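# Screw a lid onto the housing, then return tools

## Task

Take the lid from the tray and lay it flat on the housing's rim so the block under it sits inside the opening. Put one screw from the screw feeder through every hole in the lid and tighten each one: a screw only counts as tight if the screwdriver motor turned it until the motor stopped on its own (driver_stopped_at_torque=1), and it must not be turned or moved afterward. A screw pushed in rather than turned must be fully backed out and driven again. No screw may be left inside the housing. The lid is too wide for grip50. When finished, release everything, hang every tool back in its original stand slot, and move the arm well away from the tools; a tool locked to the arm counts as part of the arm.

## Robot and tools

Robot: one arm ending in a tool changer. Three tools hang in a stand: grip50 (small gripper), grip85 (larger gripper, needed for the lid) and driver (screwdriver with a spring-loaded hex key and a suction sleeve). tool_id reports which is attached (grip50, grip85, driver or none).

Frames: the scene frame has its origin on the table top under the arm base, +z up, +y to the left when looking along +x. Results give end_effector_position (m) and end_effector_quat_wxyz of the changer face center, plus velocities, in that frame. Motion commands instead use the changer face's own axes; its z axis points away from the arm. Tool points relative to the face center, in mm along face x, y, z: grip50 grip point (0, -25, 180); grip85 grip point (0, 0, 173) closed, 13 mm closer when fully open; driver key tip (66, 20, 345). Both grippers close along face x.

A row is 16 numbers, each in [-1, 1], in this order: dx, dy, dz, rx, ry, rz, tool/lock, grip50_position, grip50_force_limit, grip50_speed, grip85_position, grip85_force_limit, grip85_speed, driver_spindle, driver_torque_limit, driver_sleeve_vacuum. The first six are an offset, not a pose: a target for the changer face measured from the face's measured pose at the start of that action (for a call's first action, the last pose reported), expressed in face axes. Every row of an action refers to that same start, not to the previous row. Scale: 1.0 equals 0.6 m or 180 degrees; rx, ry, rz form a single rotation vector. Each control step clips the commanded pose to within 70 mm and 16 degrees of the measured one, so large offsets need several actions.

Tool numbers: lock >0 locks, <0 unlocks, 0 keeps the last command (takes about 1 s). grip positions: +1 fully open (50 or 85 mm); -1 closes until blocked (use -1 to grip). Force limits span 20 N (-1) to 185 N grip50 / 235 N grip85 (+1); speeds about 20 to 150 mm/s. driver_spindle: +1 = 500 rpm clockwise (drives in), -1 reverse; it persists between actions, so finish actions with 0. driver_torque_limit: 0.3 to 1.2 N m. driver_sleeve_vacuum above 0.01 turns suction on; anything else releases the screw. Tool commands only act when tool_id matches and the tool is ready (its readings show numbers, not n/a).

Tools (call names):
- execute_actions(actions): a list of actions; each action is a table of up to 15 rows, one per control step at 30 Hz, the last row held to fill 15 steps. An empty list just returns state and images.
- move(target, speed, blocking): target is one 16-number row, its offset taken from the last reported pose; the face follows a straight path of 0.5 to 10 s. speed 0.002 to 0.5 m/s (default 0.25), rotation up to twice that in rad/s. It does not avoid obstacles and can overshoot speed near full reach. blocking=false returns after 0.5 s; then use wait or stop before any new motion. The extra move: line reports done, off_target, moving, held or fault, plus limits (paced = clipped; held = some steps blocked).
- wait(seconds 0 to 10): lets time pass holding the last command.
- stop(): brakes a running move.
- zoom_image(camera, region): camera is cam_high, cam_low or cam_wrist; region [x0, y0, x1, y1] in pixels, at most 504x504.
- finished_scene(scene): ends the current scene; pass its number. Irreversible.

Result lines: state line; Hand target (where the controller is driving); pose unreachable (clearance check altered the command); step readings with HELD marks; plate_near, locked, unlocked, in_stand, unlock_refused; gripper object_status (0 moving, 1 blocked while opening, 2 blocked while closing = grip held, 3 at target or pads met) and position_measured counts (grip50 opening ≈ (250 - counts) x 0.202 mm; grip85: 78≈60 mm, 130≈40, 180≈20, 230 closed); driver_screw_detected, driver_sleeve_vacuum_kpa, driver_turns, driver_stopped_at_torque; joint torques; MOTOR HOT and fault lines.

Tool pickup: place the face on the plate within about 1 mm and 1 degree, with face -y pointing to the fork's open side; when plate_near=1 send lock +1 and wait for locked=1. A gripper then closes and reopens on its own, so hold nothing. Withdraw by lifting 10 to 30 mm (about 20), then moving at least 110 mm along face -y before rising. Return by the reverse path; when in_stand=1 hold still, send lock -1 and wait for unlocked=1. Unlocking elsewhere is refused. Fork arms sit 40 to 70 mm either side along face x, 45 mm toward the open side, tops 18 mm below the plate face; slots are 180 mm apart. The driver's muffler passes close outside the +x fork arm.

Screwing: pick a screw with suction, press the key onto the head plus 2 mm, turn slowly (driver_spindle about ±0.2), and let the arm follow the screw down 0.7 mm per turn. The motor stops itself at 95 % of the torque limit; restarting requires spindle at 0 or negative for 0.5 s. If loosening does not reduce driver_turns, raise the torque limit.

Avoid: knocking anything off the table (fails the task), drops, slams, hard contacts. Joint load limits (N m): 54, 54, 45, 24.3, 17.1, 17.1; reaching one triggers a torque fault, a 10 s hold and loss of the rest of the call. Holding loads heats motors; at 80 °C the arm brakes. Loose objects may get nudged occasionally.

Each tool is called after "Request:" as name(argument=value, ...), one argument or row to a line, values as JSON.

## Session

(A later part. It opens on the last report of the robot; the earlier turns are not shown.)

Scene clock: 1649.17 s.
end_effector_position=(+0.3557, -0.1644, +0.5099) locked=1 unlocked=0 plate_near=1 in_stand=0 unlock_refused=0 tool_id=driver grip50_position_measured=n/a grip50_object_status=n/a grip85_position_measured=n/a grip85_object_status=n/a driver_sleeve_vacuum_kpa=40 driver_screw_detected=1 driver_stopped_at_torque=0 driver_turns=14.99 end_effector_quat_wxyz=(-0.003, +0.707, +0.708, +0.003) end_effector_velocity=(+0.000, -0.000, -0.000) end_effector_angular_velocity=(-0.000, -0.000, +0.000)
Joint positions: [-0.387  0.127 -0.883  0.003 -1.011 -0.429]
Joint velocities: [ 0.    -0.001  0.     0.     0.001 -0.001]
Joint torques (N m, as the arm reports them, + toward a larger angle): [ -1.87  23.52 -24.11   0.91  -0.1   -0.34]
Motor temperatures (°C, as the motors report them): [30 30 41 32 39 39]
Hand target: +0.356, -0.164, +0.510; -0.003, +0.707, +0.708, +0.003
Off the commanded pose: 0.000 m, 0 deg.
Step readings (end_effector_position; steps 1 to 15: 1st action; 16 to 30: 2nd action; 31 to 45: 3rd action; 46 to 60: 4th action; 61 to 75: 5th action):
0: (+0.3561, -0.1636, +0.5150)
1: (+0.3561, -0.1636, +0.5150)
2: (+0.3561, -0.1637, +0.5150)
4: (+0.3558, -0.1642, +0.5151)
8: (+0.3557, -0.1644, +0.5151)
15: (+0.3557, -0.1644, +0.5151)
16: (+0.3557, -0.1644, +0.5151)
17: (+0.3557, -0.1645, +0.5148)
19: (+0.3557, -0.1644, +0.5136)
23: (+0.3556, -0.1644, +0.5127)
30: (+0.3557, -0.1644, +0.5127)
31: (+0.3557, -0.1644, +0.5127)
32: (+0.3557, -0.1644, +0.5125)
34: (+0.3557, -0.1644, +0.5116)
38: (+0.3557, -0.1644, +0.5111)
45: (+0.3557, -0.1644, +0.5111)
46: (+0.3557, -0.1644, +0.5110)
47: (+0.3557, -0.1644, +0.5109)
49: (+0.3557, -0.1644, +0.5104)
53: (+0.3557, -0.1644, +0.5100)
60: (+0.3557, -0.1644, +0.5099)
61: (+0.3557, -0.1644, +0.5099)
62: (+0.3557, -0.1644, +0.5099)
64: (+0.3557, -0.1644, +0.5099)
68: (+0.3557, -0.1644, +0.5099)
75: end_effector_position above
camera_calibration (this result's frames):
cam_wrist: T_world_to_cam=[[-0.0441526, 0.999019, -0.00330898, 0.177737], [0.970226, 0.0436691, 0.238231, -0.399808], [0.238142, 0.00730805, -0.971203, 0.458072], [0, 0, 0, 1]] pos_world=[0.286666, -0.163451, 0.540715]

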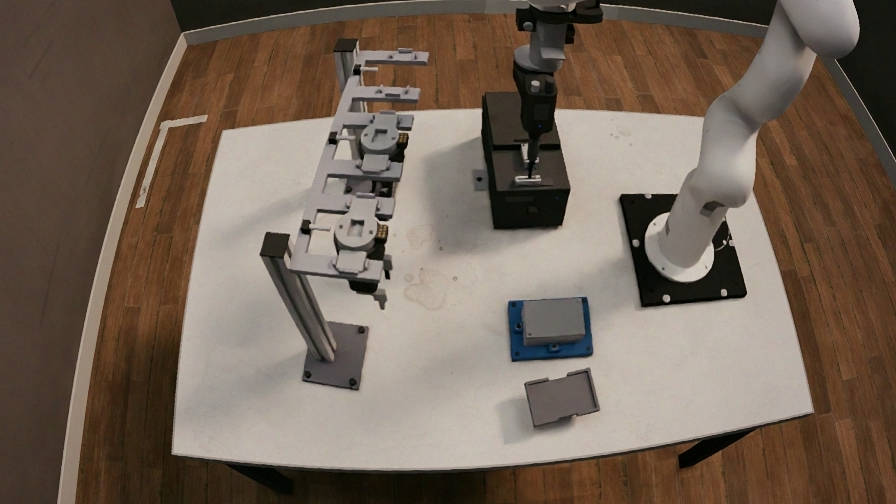

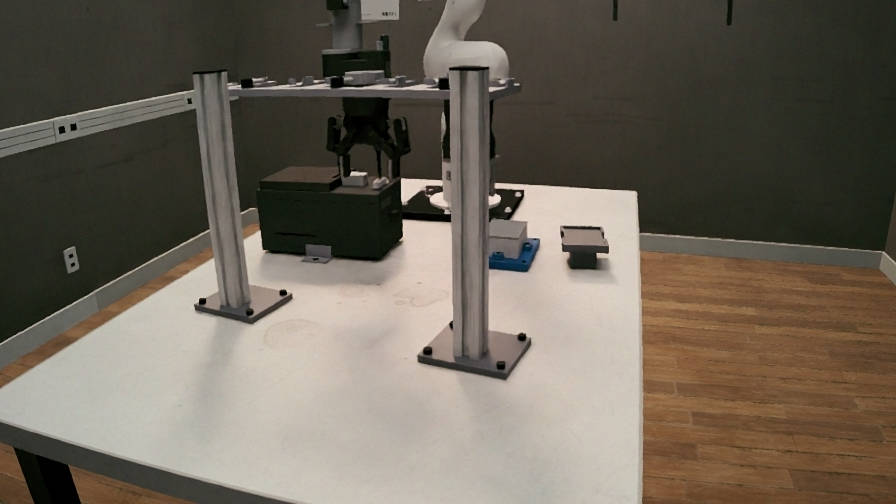

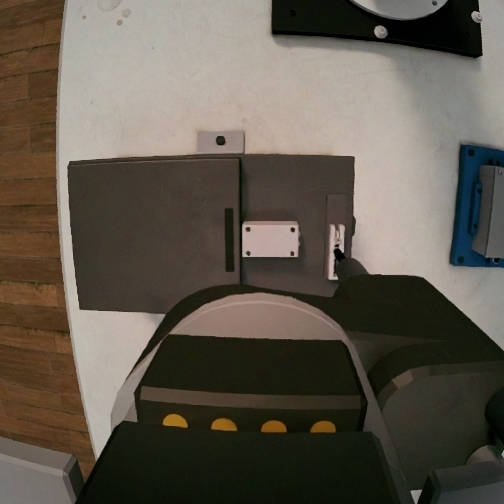

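Request:
move(
  target=[0,0,-0.058,0,0,0,0,0,0,0,1,0,0,0,-1,1],
  speed=0.05,
)

Request:
move(
  target=[0.5057,0.0365,0.178,0,0,0,0,0,0,0,1,0,0,0,-1,1],
  speed=0.15,
)

Request:
zoom_image(
  camera="cam_wrist",
  region=[295,205,375,285],
)

Request:
zoom_image(
  camera="cam_high",
  region=[500,300,560,360],
)

Scene clock: 1661.60 s.
end_effector_position=(+0.3557, -0.1647, +0.5445) locked=1 unlocked=0 plate_near=1 in_stand=0 unlock_refused=0 tool_id=driver grip50_position_measured=n/a grip50_object_status=n/a grip85_position_measured=n/a grip85_object_status=n/a driver_sleeve_vacuum_kpa=39 driver_screw_detected=1 driver_stopped_at_torque=0 driver_turns=14.98 end_effector_quat_wxyz=(-0.003, +0.707, +0.708, +0.003) end_effector_velocity=(-0.000, -0.000, +0.000) end_effector_angular_velocity=(+0.000, +0.002, -0.000)
Joint positions: [-0.387  0.143 -0.946  0.003 -1.091 -0.429]
Joint velocities: [-0.    -0.    -0.001 -0.    -0.003  0.   ]
Joint torques (N m, as the arm reports them, + toward a larger angle): [ -1.85  25.97 -26.29   0.98  -0.11  -0.35]
Motor temperatures (°C, as the motors report them): [30 30 41 32 39 39]
Hand target: +0.356, -0.165, +0.545; -0.003, +0.707, +0.708, +0.003
Off the commanded pose: 0.000 m, 0 deg.
move: done
camera_calibration (this result's frames):
cam_wrist: T_world_to_cam=[[-0.0442794, 0.999014, -0.00313557, 0.178049], [0.970272, 0.0437526, 0.238028, -0.407946], [0.23793, 0.00749737, -0.971253, 0.49184], [0, 0, 0, 1]] pos_world=[0.286679, -0.163712, 0.575362]

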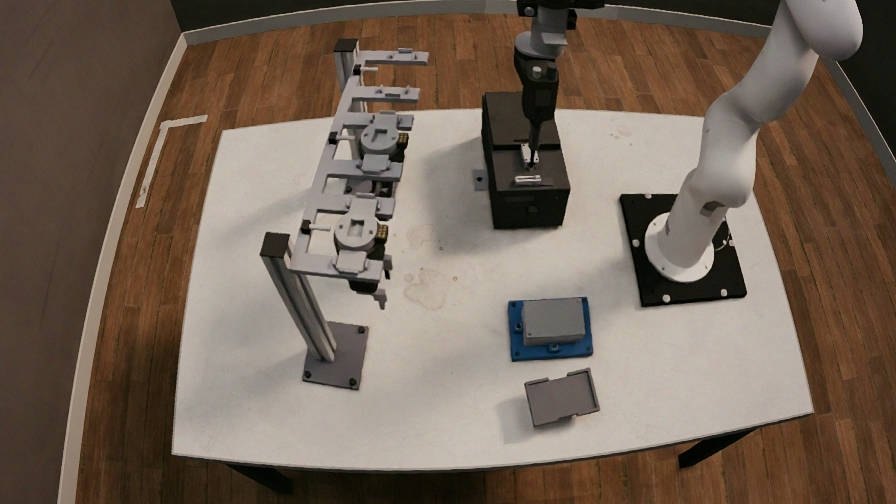

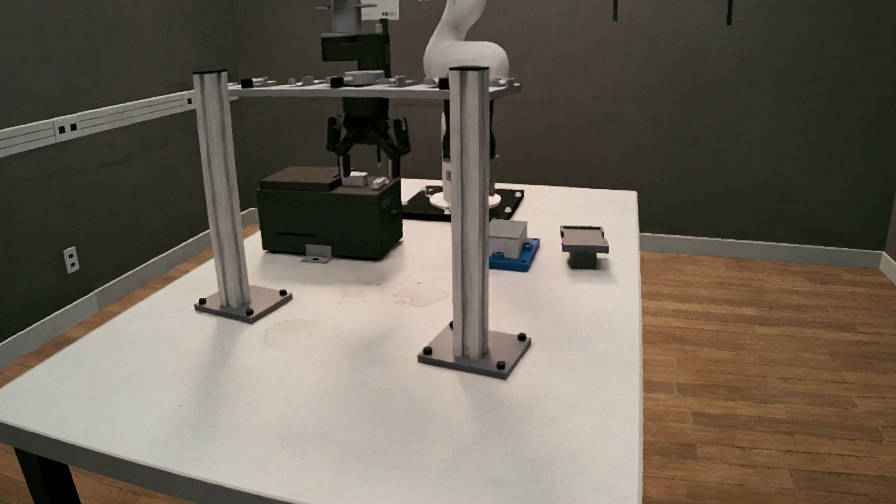

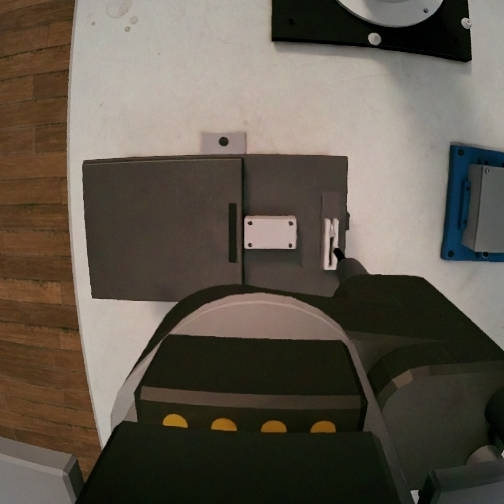

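Scene clock: 1664.20 s.
end_effector_position=(+0.3775, +0.1395, +0.4403) locked=1 unlocked=0 plate_near=1 in_stand=0 unlock_refused=0 tool_id=driver grip50_position_measured=n/a grip50_object_status=n/a grip85_position_measured=n/a grip85_object_status=n/a driver_sleeve_vacuum_kpa=39 driver_screw_detected=1 driver_stopped_at_torque=0 driver_turns=14.98 end_effector_quat_wxyz=(-0.004, +0.707, +0.707, +0.003) end_effector_velocity=(-0.000, +0.001, -0.000) end_effector_angular_velocity=(-0.000, +0.001, -0.000)
Joint positions: [ 0.398  0.034 -0.803  0.005 -0.836  0.354]
Joint velocities: [ 0.002 -0.001  0.    -0.     0.     0.002]
Joint torques (N m, as the arm reports them, + toward a larger angle): [ -2.51  30.65 -25.66   0.64   0.68  -0.21]
Motor temperatures (°C, as the motors report them): [30 30 41 32 39 39]
Hand target: +0.377, +0.140, +0.440; -0.004, +0.707, +0.707, +0.003
Off the commanded pose: 0.000 m, 0 deg.
move: done
camera_calibration (this result's frames):
cam_wrist: T_world_to_cam=[[-0.0437626, 0.999039, -0.00223649, -0.125754], [0.970534, 0.0430447, 0.237088, -0.417096], [0.236956, 0.00820499, -0.971486, 0.383486], [0, 0, 0, 1]] pos_world=[0.308433, 0.140441, 0.471158]

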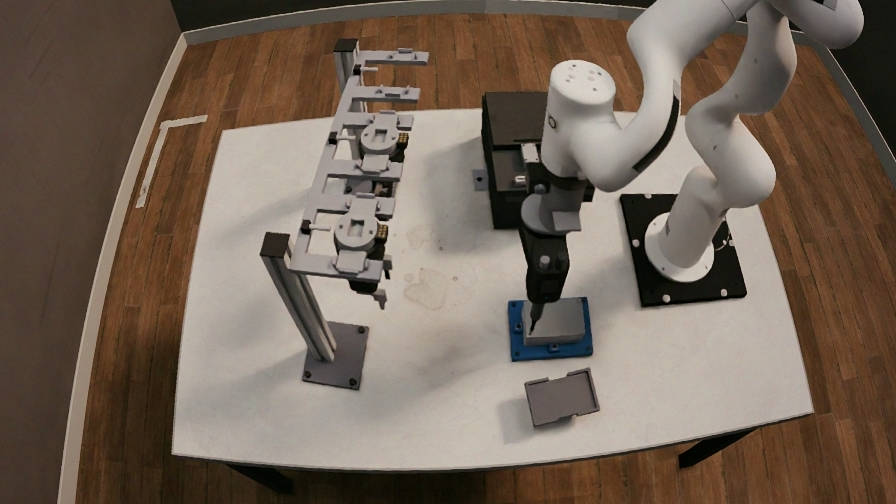

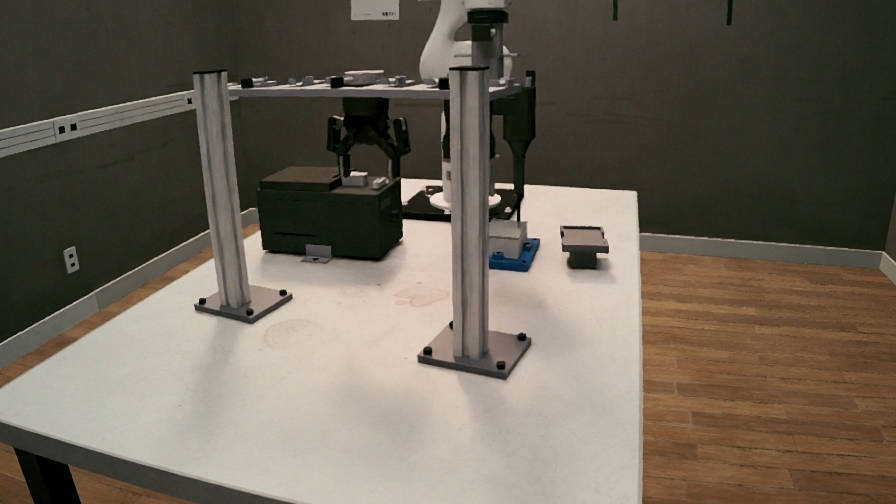

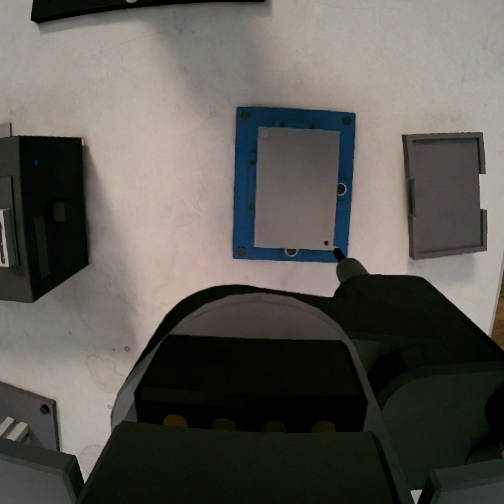

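Region (295, 205, 375, 285) of cam_wrist's 504x504 image, scaled by 6.300, with more detail than that image has.

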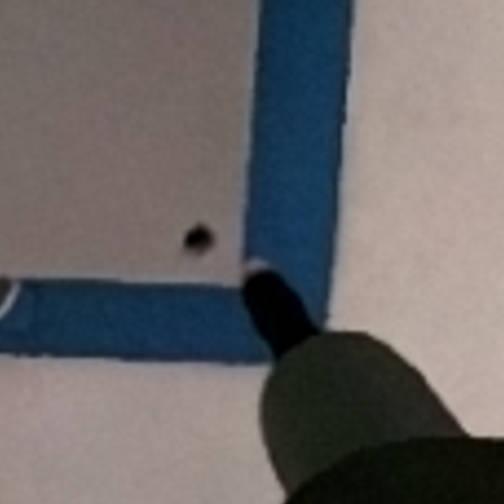

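Region (500, 300, 560, 360) of cam_high's 896x504 image, scaled by 8.400, with more detail than that image has.

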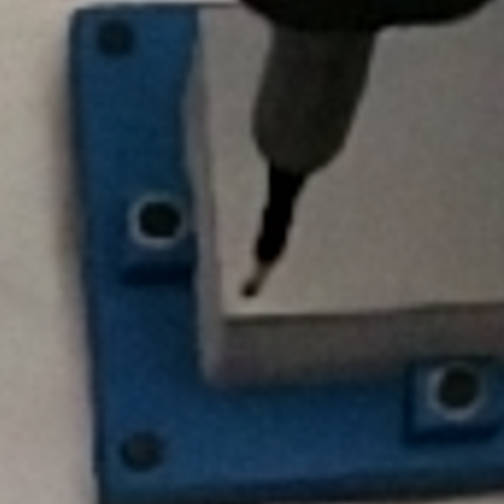

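Request:
execute_actions(
  actions=[],
)

Scene clock: 1699.57 s.
end_effector_position=(+0.3775, +0.1397, +0.4401) locked=1 unlocked=0 plate_near=1 in_stand=0 unlock_refused=0 tool_id=driver grip50_position_measured=n/a grip50_object_status=n/a grip85_position_measured=n/a grip85_object_status=n/a driver_sleeve_vacuum_kpa=39 driver_screw_detected=1 driver_stopped_at_torque=0 driver_turns=14.98 end_effector_quat_wxyz=(-0.004, +0.707, +0.707, +0.003) end_effector_velocity=(-0.000, -0.000, -0.000) end_effector_angular_velocity=(-0.000, +0.001, +0.000)
Joint positions: [ 0.398  0.033 -0.803  0.005 -0.836  0.354]
Joint velocities: [-0. -0.  0. -0. -0. -0.]
Joint torques (N m, as the arm reports them, + toward a larger angle): [ -1.54  30.74 -25.43   0.49   0.74  -0.15]
Motor temperatures (°C, as the motors report them): [30 31 41 32 39 39]
Hand target: +0.377, +0.140, +0.440; -0.004, +0.707, +0.707, +0.003
Off the commanded pose: 0.000 m, 0 deg.
camera_calibration (this result's frames):
cam_wrist: T_world_to_cam=[[-0.0439378, 0.999032, -0.00221028, -0.125874], [0.970532, 0.0432088, 0.237068, -0.417099], [0.236934, 0.00827111, -0.97149, 0.383383], [0, 0, 0, 1]] pos_world=[0.308441, 0.140603, 0.471056]

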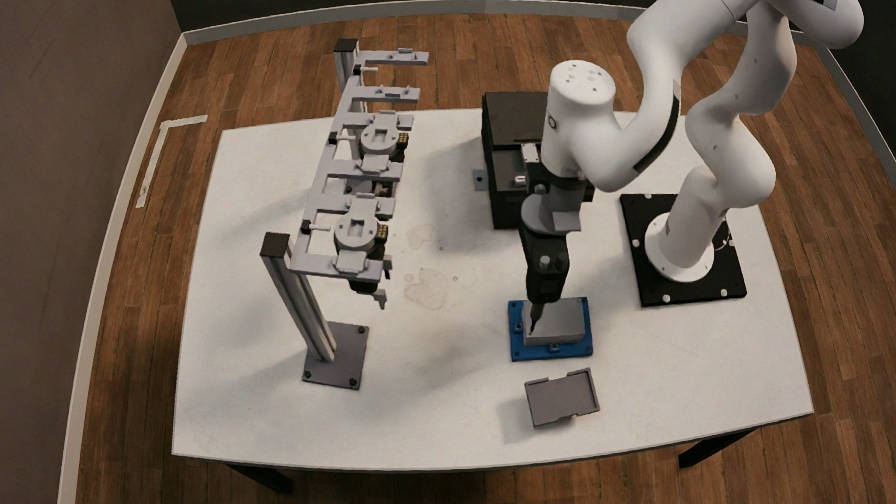

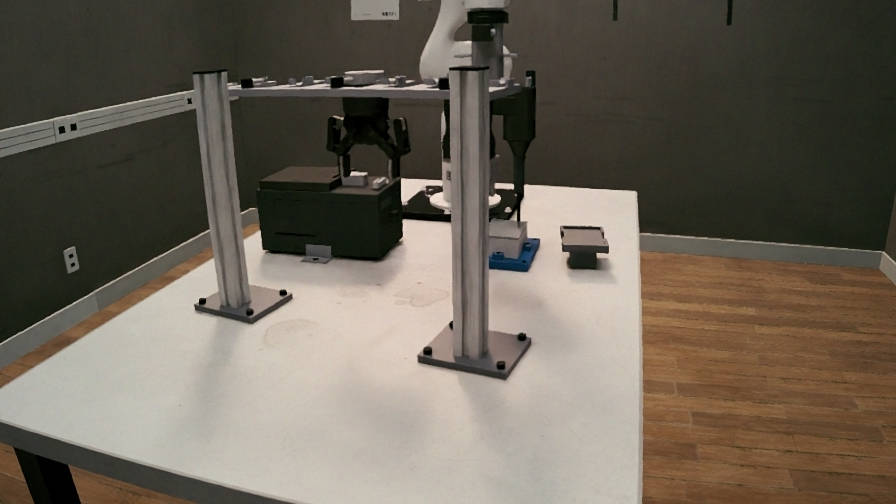

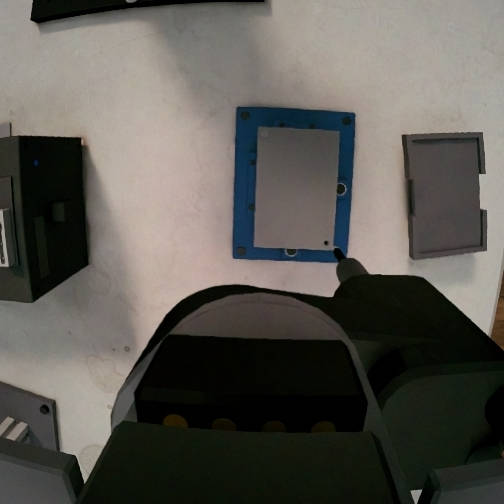

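Request:
execute_actions(
  actions=[
    [[-0.0075,-0.0008,0.015,0,0,0,0,0,0,0,0,0,0,0,-1,1]],
  ],
)

Request:
zoom_image(
  camera="cam_wrist",
  region=[295, 205, 375, 285],
)

Request:
zoom_image(
  camera="cam_high",
  region=[490, 280, 590, 360],
)

Scene clock: 1706.63 s.
end_effector_position=(+0.3770, +0.1353, +0.4312) locked=1 unlocked=0 plate_near=1 in_stand=0 unlock_refused=0 tool_id=driver grip50_position_measured=n/a grip50_object_status=n/a grip85_position_measured=n/a grip85_object_status=n/a driver_sleeve_vacuum_kpa=39 driver_screw_detected=1 driver_stopped_at_torque=0 driver_turns=14.98 end_effector_quat_wxyz=(-0.004, +0.707, +0.707, +0.003) end_effector_velocity=(-0.000, +0.000, -0.001) end_effector_angular_velocity=(-0.001, +0.001, +0.001)
Joint positions: [ 0.388  0.028 -0.786  0.005 -0.814  0.344]
Joint velocities: [ 0.001 -0.     0.002 -0.001  0.001 -0.   ]
Joint torques (N m, as the arm reports them, + toward a larger angle): [ -1.95  31.26 -24.89   0.54   0.64  -0.32]
Motor temperatures (°C, as the motors report them): [30 31 41 32 39 39]
Hand target: +0.377, +0.135, +0.431; -0.004, +0.707, +0.707, +0.003
Off the commanded pose: 0.000 m, 0 deg.
Step readings (end_effector_position):
0: (+0.3775, +0.1397, +0.4401)
1: (+0.3775, +0.1397, +0.4401)
2: (+0.3775, +0.1392, +0.4393)
4: (+0.3774, +0.1370, +0.4348)
8: (+0.3767, +0.1353, +0.4311)
15: end_effector_position above
camera_calibration (this result's frames):
cam_wrist: T_world_to_cam=[[-0.0439198, 0.999033, -0.00217619, -0.121541], [0.970482, 0.0431815, 0.237277, -0.414417], [0.237141, 0.00830919, -0.97144, 0.374721], [0, 0, 0, 1]] pos_world=[0.307984, 0.136205, 0.462086]

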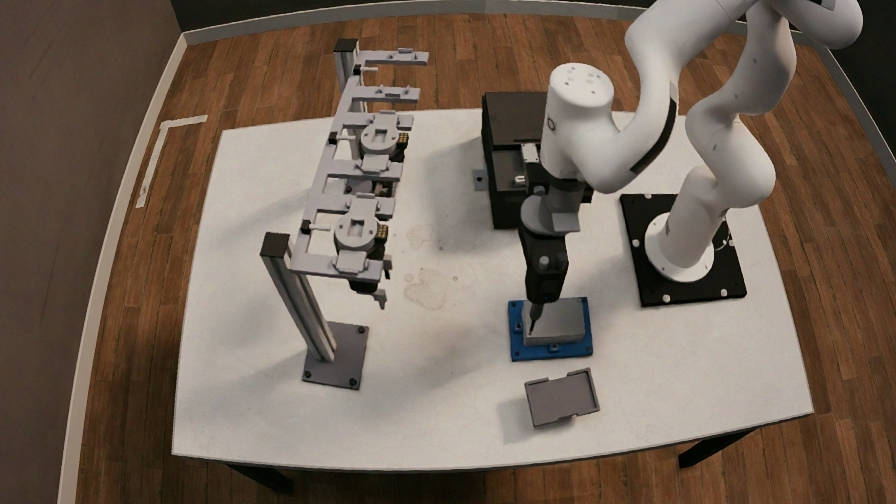

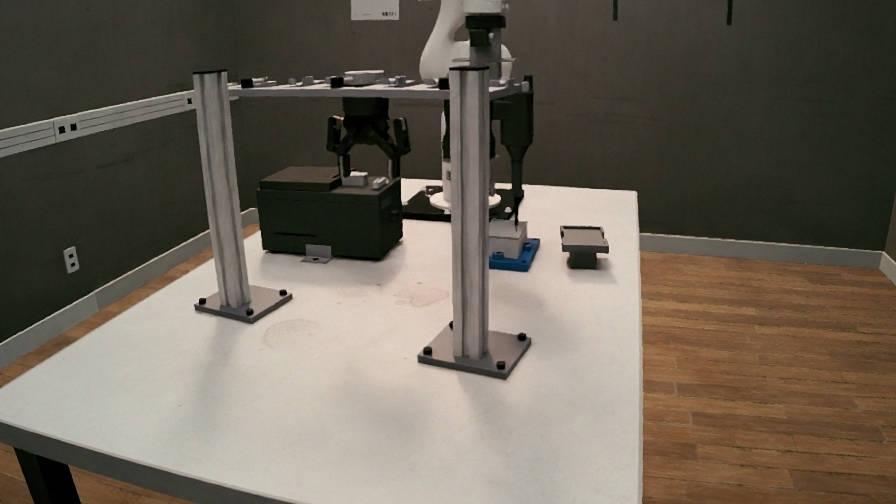

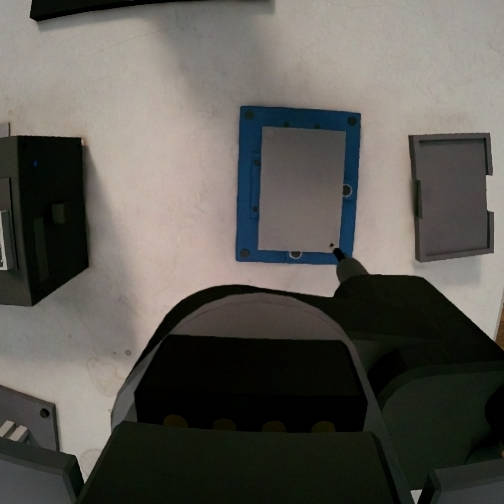

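Region (295, 205, 375, 285) of cam_wrist's 504x504 image, scaled by 6.300, with more detail than that image has.

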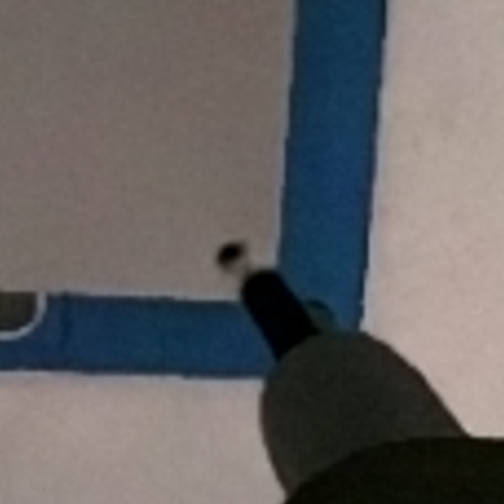

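Region (490, 280, 590, 360) of cam_high's 896x504 image, scaled by 5.040, with more detail than that image has; it fills the top 403 rows of this view, and the rest is white.

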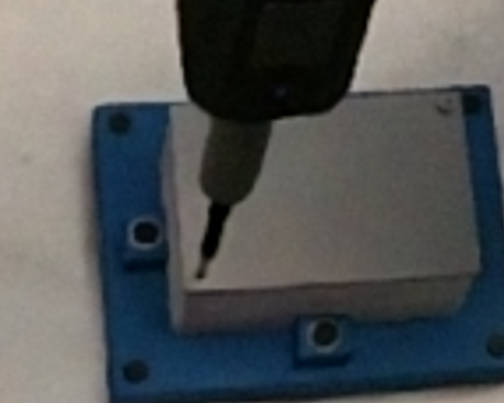

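Request:
execute_actions(
  actions=[
    [[-0.001,-0.0005,0.010,0,0,0,0,0,0,0,0,0,0,0,-1,1]],
  ],
)

Request:
zoom_image(
  camera="cam_wrist",
  region=[295, 205, 375, 285],
)

Request:
zoom_image(
  camera="cam_high",
  region=[500, 300, 560, 350],
)

Scene clock: 1719.77 s.
end_effector_position=(+0.3767, +0.1347, +0.4252) locked=1 unlocked=0 plate_near=1 in_stand=0 unlock_refused=0 tool_id=driver grip50_position_measured=n/a grip50_object_status=n/a grip85_position_measured=n/a grip85_object_status=n/a driver_sleeve_vacuum_kpa=39 driver_screw_detected=1 driver_stopped_at_torque=0 driver_turns=14.98 end_effector_quat_wxyz=(-0.004, +0.707, +0.707, +0.003) end_effector_velocity=(-0.000, +0.000, -0.000) end_effector_angular_velocity=(-0.000, +0.000, +0.001)
Joint positions: [ 0.387  0.023 -0.777  0.006 -0.799  0.342]
Joint velocities: [ 0.    -0.     0.     0.     0.001 -0.001]
Joint torques (N m, as the arm reports them, + toward a larger angle): [ -1.27  30.21 -25.11   0.66   0.65  -0.25]
Motor temperatures (°C, as the motors report them): [30 31 41 32 39 39]
Hand target: +0.377, +0.135, +0.425; -0.004, +0.707, +0.707, +0.003
Off the commanded pose: 0.000 m, 0 deg.
Step readings (end_effector_position):
0: (+0.3770, +0.1352, +0.4311)
1: (+0.3770, +0.1352, +0.4311)
2: (+0.3770, +0.1352, +0.4305)
4: (+0.3769, +0.1349, +0.4275)
8: (+0.3765, +0.1347, +0.4252)
15: end_effector_position above
camera_calibration (this result's frames):
cam_wrist: T_world_to_cam=[[-0.0439002, 0.999034, -0.00215674, -0.12104], [0.970455, 0.0431569, 0.237391, -0.412743], [0.237255, 0.0083285, -0.971412, 0.368953], [0, 0, 0, 1]] pos_world=[0.307699, 0.135663, 0.456125]

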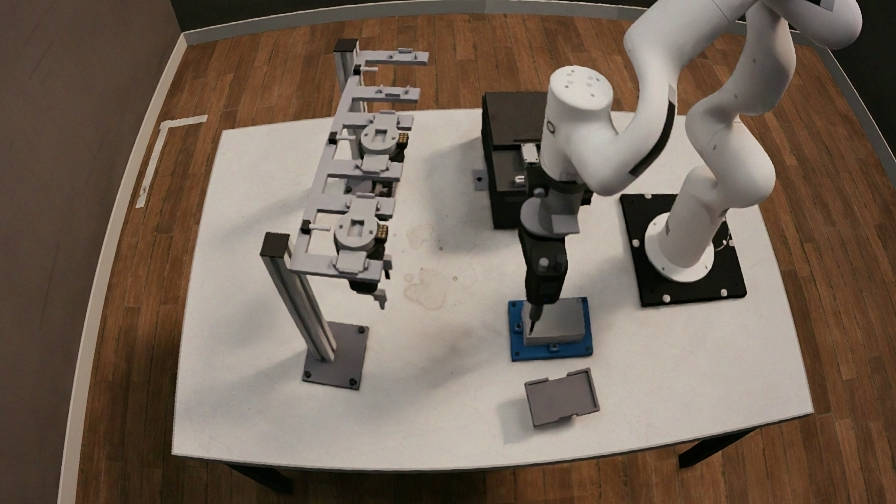

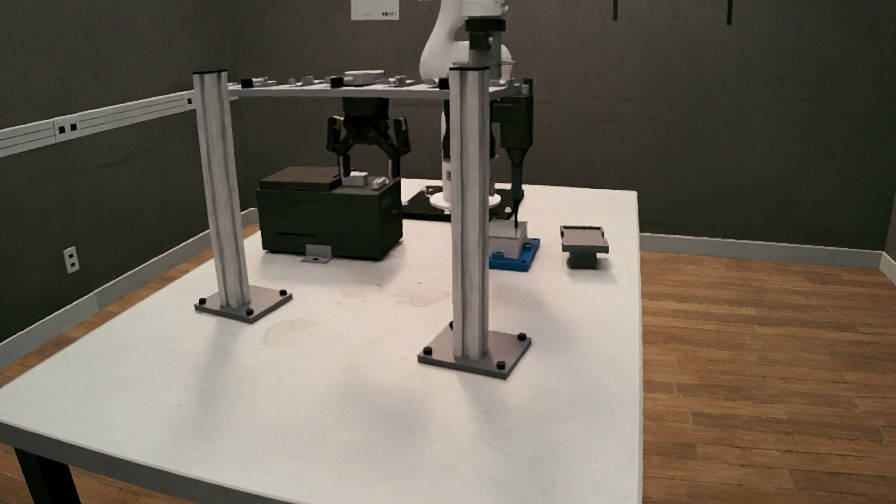

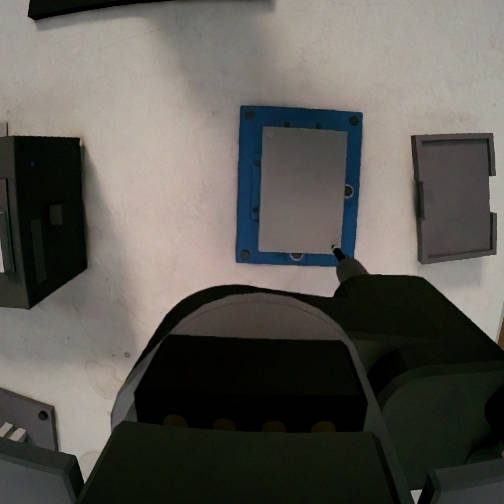

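Region (295, 205, 375, 285) of cam_wrist's 504x504 image, scaled by 6.300, with more detail than that image has.

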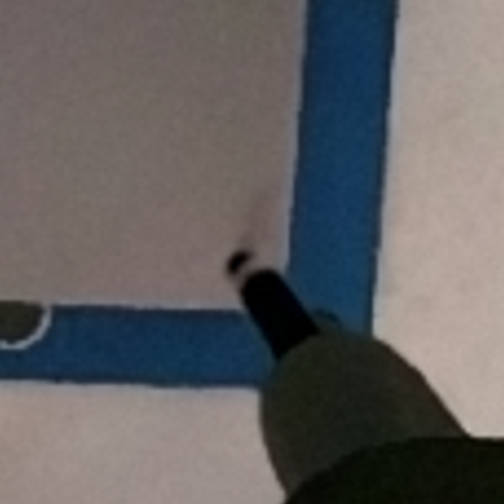

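Region (500, 300, 560, 350) of cam_high's 896x504 image, scaled by 8.400, with more detail than that image has.

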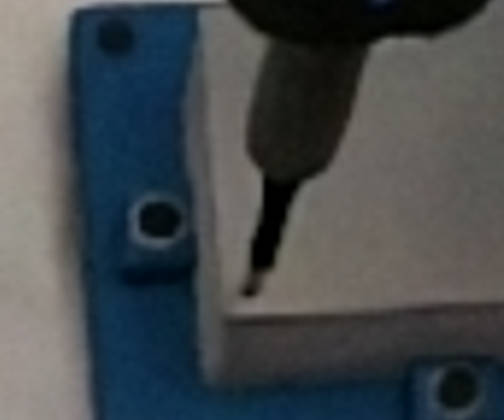

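Looks aligned. Descend in 1.5 mm steps.

Request:
execute_actions(
  actions=[
    [[0,0,0.0025,0,0,0,0,0,0,0,0,0,0,0,-1,1]],
    [[0,0,0.0025,0,0,0,0,0,0,0,0,0,0,0,-1,1]],
    [[0,0,0.0025,0,0,0,0,0,0,0,0,0,0,0,-1,1]],
    [[0,0,0.0025,0,0,0,0,0,0,0,0,0,0,0,-1,1]],
  ],
)

Request:
zoom_image(
  camera="cam_wrist",
  region=[295, 205, 375, 285],
)

Request:
zoom_image(
  camera="cam_high",
  region=[500, 300, 560, 350],
)

Scene clock: 1729.40 s.
end_effector_position=(+0.3767, +0.1348, +0.4193) locked=1 unlocked=0 plate_near=1 in_stand=0 unlock_refused=0 tool_id=driver grip50_position_measured=n/a grip50_object_status=n/a grip85_position_measured=n/a grip85_object_status=n/a driver_sleeve_vacuum_kpa=33 driver_screw_detected=1 driver_stopped_at_torque=0 driver_turns=14.98 end_effector_quat_wxyz=(-0.004, +0.707, +0.707, +0.003) end_effector_velocity=(-0.000, -0.000, -0.000) end_effector_angular_velocity=(+0.000, -0.000, +0.000)
Joint positions: [ 0.387  0.015 -0.769  0.006 -0.785  0.342]
Joint velocities: [-0.     0.     0.     0.     0.001 -0.   ]
Joint torques (N m, as the arm reports them, + toward a larger angle): [ -2.64  31.2  -25.55   0.67   0.68  -0.26]
Motor temperatures (°C, as the motors report them): [30 31 41 32 39 39]
Hand target: +0.377, +0.135, +0.419; -0.004, +0.707, +0.707, +0.003
Off the commanded pose: 0.000 m, 0 deg.
Step readings (end_effector_position; steps 1 to 15: 1st action; 16 to 30: 2nd action; 31 to 45: 3rd action; 46 to 60: 4th action):
0: (+0.3767, +0.1347, +0.4252)
1: (+0.3767, +0.1347, +0.4252)
2: (+0.3767, +0.1347, +0.4250)
4: (+0.3767, +0.1347, +0.4243)
8: (+0.3767, +0.1347, +0.4237)
15: (+0.3767, +0.1347, +0.4238)
16: (+0.3767, +0.1347, +0.4237)
17: (+0.3768, +0.1347, +0.4236)
19: (+0.3768, +0.1347, +0.4228)
23: (+0.3767, +0.1347, +0.4223)
30: (+0.3767, +0.1347, +0.4223)
31: (+0.3767, +0.1347, +0.4223)
32: (+0.3768, +0.1348, +0.4221)
34: (+0.3768, +0.1348, +0.4213)
38: (+0.3767, +0.1347, +0.4208)
45: (+0.3767, +0.1348, +0.4208)
46: (+0.3767, +0.1348, +0.4208)
47: (+0.3768, +0.1348, +0.4206)
49: (+0.3768, +0.1348, +0.4198)
53: (+0.3767, +0.1348, +0.4193)
60: end_effector_position above
camera_calibration (this result's frames):
cam_wrist: T_world_to_cam=[[-0.0438794, 0.999035, -0.00214363, -0.121119], [0.970432, 0.0431328, 0.237489, -0.411377], [0.237352, 0.00834062, -0.971388, 0.36312], [0, 0, 0, 1]] pos_world=[0.307711, 0.135717, 0.450168]

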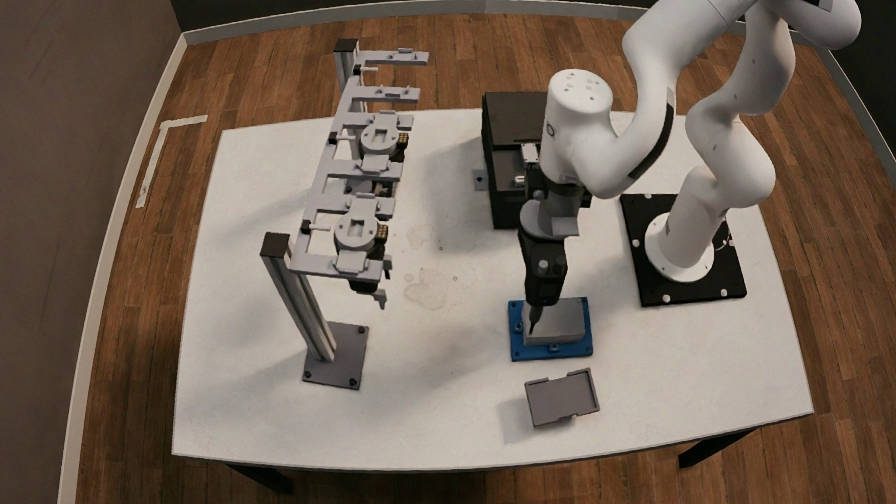

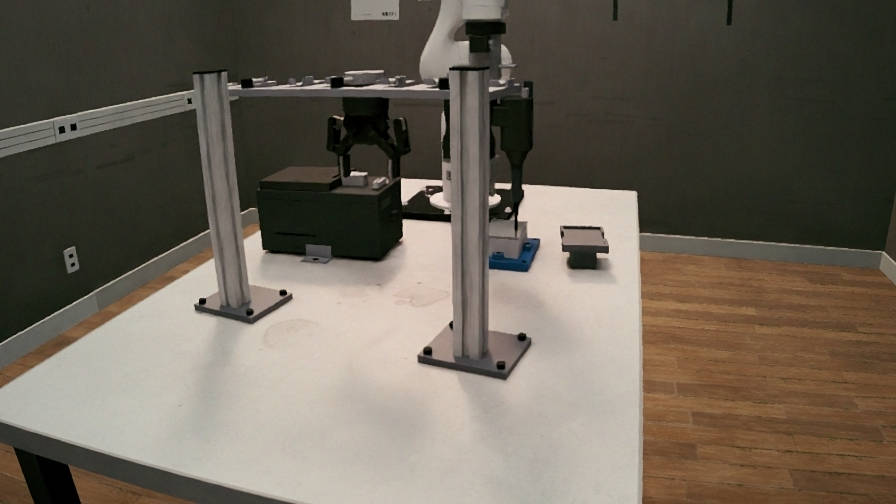

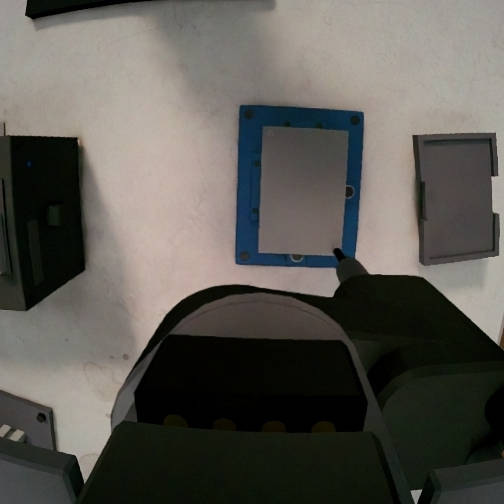

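Region (295, 205, 375, 285) of cam_wrist's 504x504 image, scaled by 6.300, with more detail than that image has.

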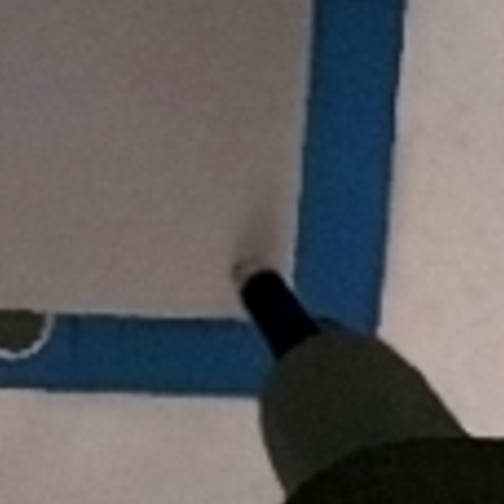

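Region (500, 300, 560, 350) of cam_high's 896x504 image, scaled by 8.400, with more detail than that image has.

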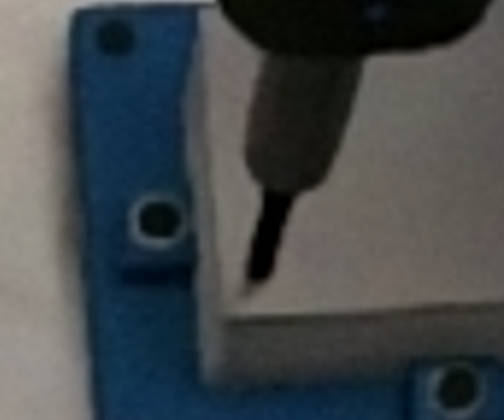

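Request:
execute_actions(
  actions=[
    [[0,0,0.001,0,0,0,0,0,0,0,0,0,0,0.2,0,1]],
    [[0,0,0.001,0,0,0,0,0,0,0,0,0,0,0.2,0,1]],
    [[0,0,0.001,0,0,0,0,0,0,0,0,0,0,0.2,0,1]],
    [[0,0,0.001,0,0,0,0,0,0,0,0,0,0,0.2,0,1]],
    [[0,0,0.001,0,0,0,0,0,0,0,0,0,0,0.2,0,1]],
    [[0,0,0,0,0,0,0,0,0,0,0,0,0,0,0,1]],
  ],
)

Scene clock: 1742.47 s.
end_effector_position=(+0.3767, +0.1348, +0.4163) locked=1 unlocked=0 plate_near=1 in_stand=0 unlock_refused=0 tool_id=driver grip50_position_measured=n/a grip50_object_status=n/a grip85_position_measured=n/a grip85_object_status=n/a driver_sleeve_vacuum_kpa=31 driver_screw_detected=1 driver_stopped_at_torque=0 driver_turns=19.10 end_effector_quat_wxyz=(-0.004, +0.707, +0.707, +0.003) end_effector_velocity=(+0.000, -0.000, +0.000) end_effector_angular_velocity=(-0.000, -0.001, -0.000)
Joint positions: [ 0.387  0.012 -0.766  0.006 -0.777  0.342]
Joint velocities: [-0.001 -0.    -0.    -0.     0.     0.   ]
Joint torques (N m, as the arm reports them, + toward a larger angle): [ -2.14  30.85 -24.4    0.44   0.63  -0.26]
Motor temperatures (°C, as the motors report them): [30 31 41 32 39 39]
Hand target: +0.377, +0.135, +0.416; -0.004, +0.707, +0.707, +0.003
Off the commanded pose: 0.000 m, 0 deg.
Step readings (end_effector_position; steps 1 to 15: 1st action; 16 to 30: 2nd action; 31 to 45: 3rd action; 46 to 60: 4th action; 61 to 75: 5th action; 76 to 90: 6th action):
0: (+0.3767, +0.1348, +0.4193)
1: (+0.3767, +0.1348, +0.4193)
2: (+0.3768, +0.1348, +0.4192)
4: (+0.3767, +0.1348, +0.4189)
8: (+0.3767, +0.1348, +0.4187)
15: (+0.3767, +0.1348, +0.4187)
16: (+0.3767, +0.1348, +0.4187)
17: (+0.3768, +0.1348, +0.4186)
19: (+0.3768, +0.1348, +0.4183)
23: (+0.3767, +0.1348, +0.4181)
30: (+0.3767, +0.1348, +0.4181)
31: (+0.3767, +0.1348, +0.4181)
32: (+0.3768, +0.1348, +0.4180)
34: (+0.3768, +0.1348, +0.4177)
38: (+0.3767, +0.1348, +0.4175)
45: (+0.3767, +0.1348, +0.4175)
46: (+0.3767, +0.1348, +0.4175)
47: (+0.3768, +0.1348, +0.4174)
49: (+0.3768, +0.1348, +0.4171)
53: (+0.3767, +0.1348, +0.4169)
60: (+0.3767, +0.1348, +0.4169)
61: (+0.3767, +0.1348, +0.4169)
62: (+0.3768, +0.1348, +0.4168)
64: (+0.3768, +0.1348, +0.4165)
68: (+0.3767, +0.1348, +0.4163)
75: (+0.3767, +0.1348, +0.4163)
76: (+0.3767, +0.1348, +0.4163)
77: (+0.3767, +0.1348, +0.4163)
79: (+0.3767, +0.1348, +0.4163)
83: (+0.3767, +0.1348, +0.4163)
90: end_effector_position above
camera_calibration (this result's frames):
cam_wrist: T_world_to_cam=[[-0.0438705, 0.999035, -0.00214371, -0.121154], [0.970425, 0.0431238, 0.237521, -0.410684], [0.237384, 0.00833984, -0.97138, 0.360211], [0, 0, 0, 1]] pos_world=[0.307714, 0.135743, 0.447188]

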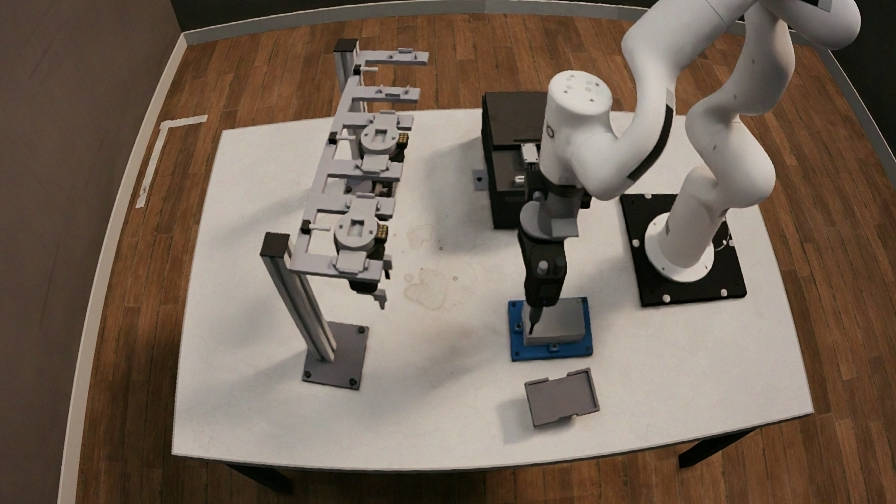

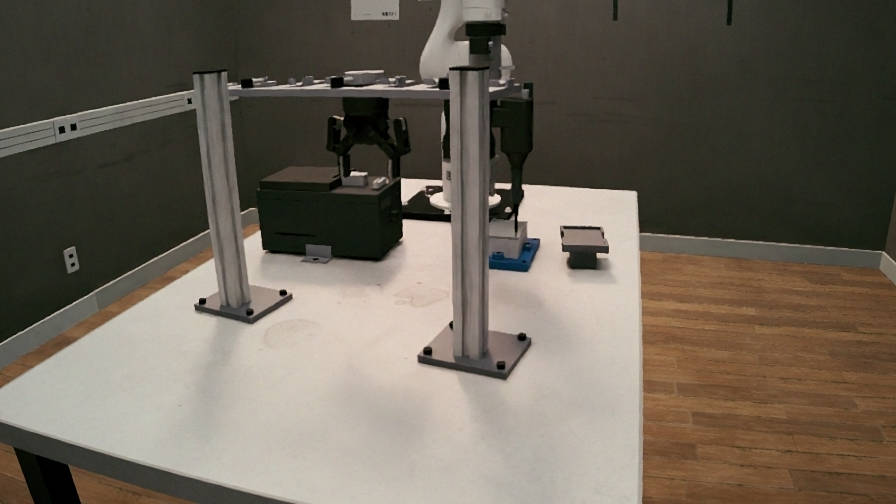

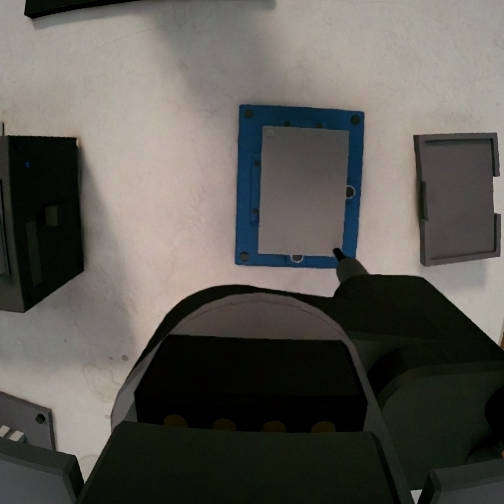

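Request:
execute_actions(
  actions=[
    [[0,0,0.0025,0,0,0,0,0,0,0,0,0,0,0,0,1]],
    [[0,0,0.0011,0,0,0,0,0,0,0,0,0,0,0.2,0,1]],
    [[0,0,0.0011,0,0,0,0,0,0,0,0,0,0,0.2,0,1]],
    [[0,0,0.0011,0,0,0,0,0,0,0,0,0,0,0.2,0,1]],
    [[0,0,0.0011,0,0,0,0,0,0,0,0,0,0,0.2,0,1]],
    [[0,0,0.0011,0,0,0,0,0,0,0,0,0,0,0.2,0,1]],
    [[0,0,0,0,0,0,0,0,0,0,0,0,0,0,0,1]],
  ],
)

Scene clock: 1754.70 s.
end_effector_position=(+0.3768, +0.1348, +0.4116) locked=1 unlocked=0 plate_near=1 in_stand=0 unlock_refused=0 tool_id=driver grip50_position_measured=n/a grip50_object_status=n/a grip85_position_measured=n/a grip85_object_status=n/a driver_sleeve_vacuum_kpa=38 driver_screw_detected=1 driver_stopped_at_torque=0 driver_turns=23.21 end_effector_quat_wxyz=(-0.003, +0.707, +0.707, +0.003) end_effector_velocity=(-0.000, +0.000, +0.000) end_effector_angular_velocity=(+0.000, +0.001, -0.000)
Joint positions: [ 0.387  0.006 -0.76   0.006 -0.765  0.342]
Joint velocities: [ 0.001  0.    -0.     0.001 -0.001  0.001]
Joint torques (N m, as the arm reports them, + toward a larger angle): [  0.03  29.9  -23.46   1.21   0.47  -0.46]
Motor temperatures (°C, as the motors report them): [30 31 41 32 39 39]
Hand target: +0.377, +0.135, +0.412; -0.003, +0.707, +0.707, +0.003
Off the commanded pose: 0.000 m, 0 deg.
Step readings (end_effector_position; steps 1 to 15: 1st action; 16 to 30: 2nd action; 31 to 45: 3rd action; 46 to 60: 4th action; 61 to 75: 5th action; 76 to 90: 6th action; 91 to 105: 7th action):
0: (+0.3767, +0.1348, +0.4163)
1: (+0.3767, +0.1348, +0.4163)
2: (+0.3768, +0.1348, +0.4161)
4: (+0.3768, +0.1348, +0.4154)
8: (+0.3768, +0.1348, +0.4149)
15: (+0.3768, +0.1348, +0.4149)
16: (+0.3768, +0.1348, +0.4149)
17: (+0.3768, +0.1348, +0.4148)
19: (+0.3769, +0.1348, +0.4146)
23: (+0.3769, +0.1348, +0.4144)
30: (+0.3768, +0.1348, +0.4142)
31: (+0.3768, +0.1348, +0.4142)
32: (+0.3768, +0.1348, +0.4141)
34: (+0.3768, +0.1348, +0.4138)
38: (+0.3768, +0.1348, +0.4136)
45: (+0.3768, +0.1348, +0.4136)
46: (+0.3768, +0.1348, +0.4136)
47: (+0.3768, +0.1348, +0.4135)
49: (+0.3768, +0.1348, +0.4131)
53: (+0.3768, +0.1348, +0.4129)
60: (+0.3768, +0.1348, +0.4129)
61: (+0.3768, +0.1348, +0.4129)
62: (+0.3768, +0.1348, +0.4128)
64: (+0.3768, +0.1348, +0.4125)
68: (+0.3768, +0.1348, +0.4123)
75: (+0.3768, +0.1348, +0.4123)
76: (+0.3768, +0.1348, +0.4122)
77: (+0.3768, +0.1348, +0.4122)
79: (+0.3768, +0.1348, +0.4118)
83: (+0.3768, +0.1348, +0.4116)
90: (+0.3768, +0.1348, +0.4116)
91: (+0.3768, +0.1348, +0.4116)
92: (+0.3768, +0.1348, +0.4116)
94: (+0.3768, +0.1348, +0.4116)
98: (+0.3768, +0.1348, +0.4116)
105: end_effector_position above
camera_calibration (this result's frames):
cam_wrist: T_world_to_cam=[[-0.0438041, 0.999038, -0.00217879, -0.12118], [0.970364, 0.0430654, 0.237779, -0.409696], [0.237644, 0.00830147, -0.971317, 0.355497], [0, 0, 0, 1]] pos_world=[0.307764, 0.135756, 0.442453]

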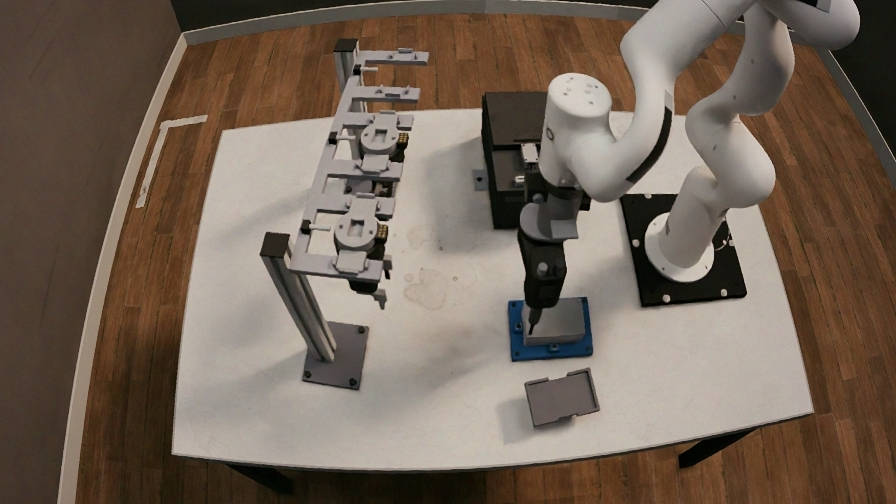

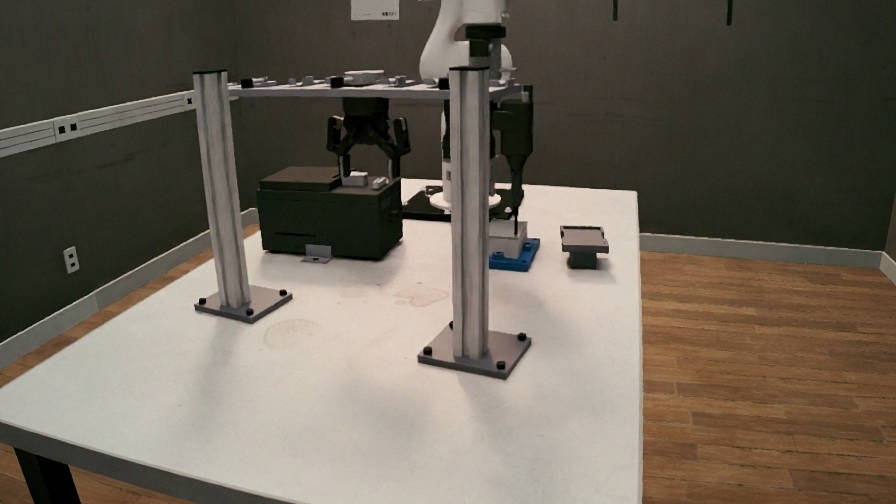

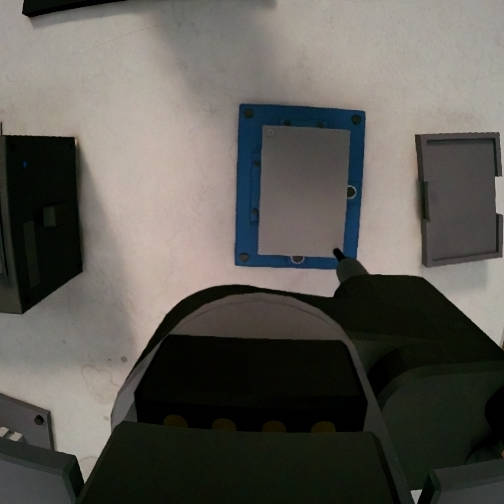

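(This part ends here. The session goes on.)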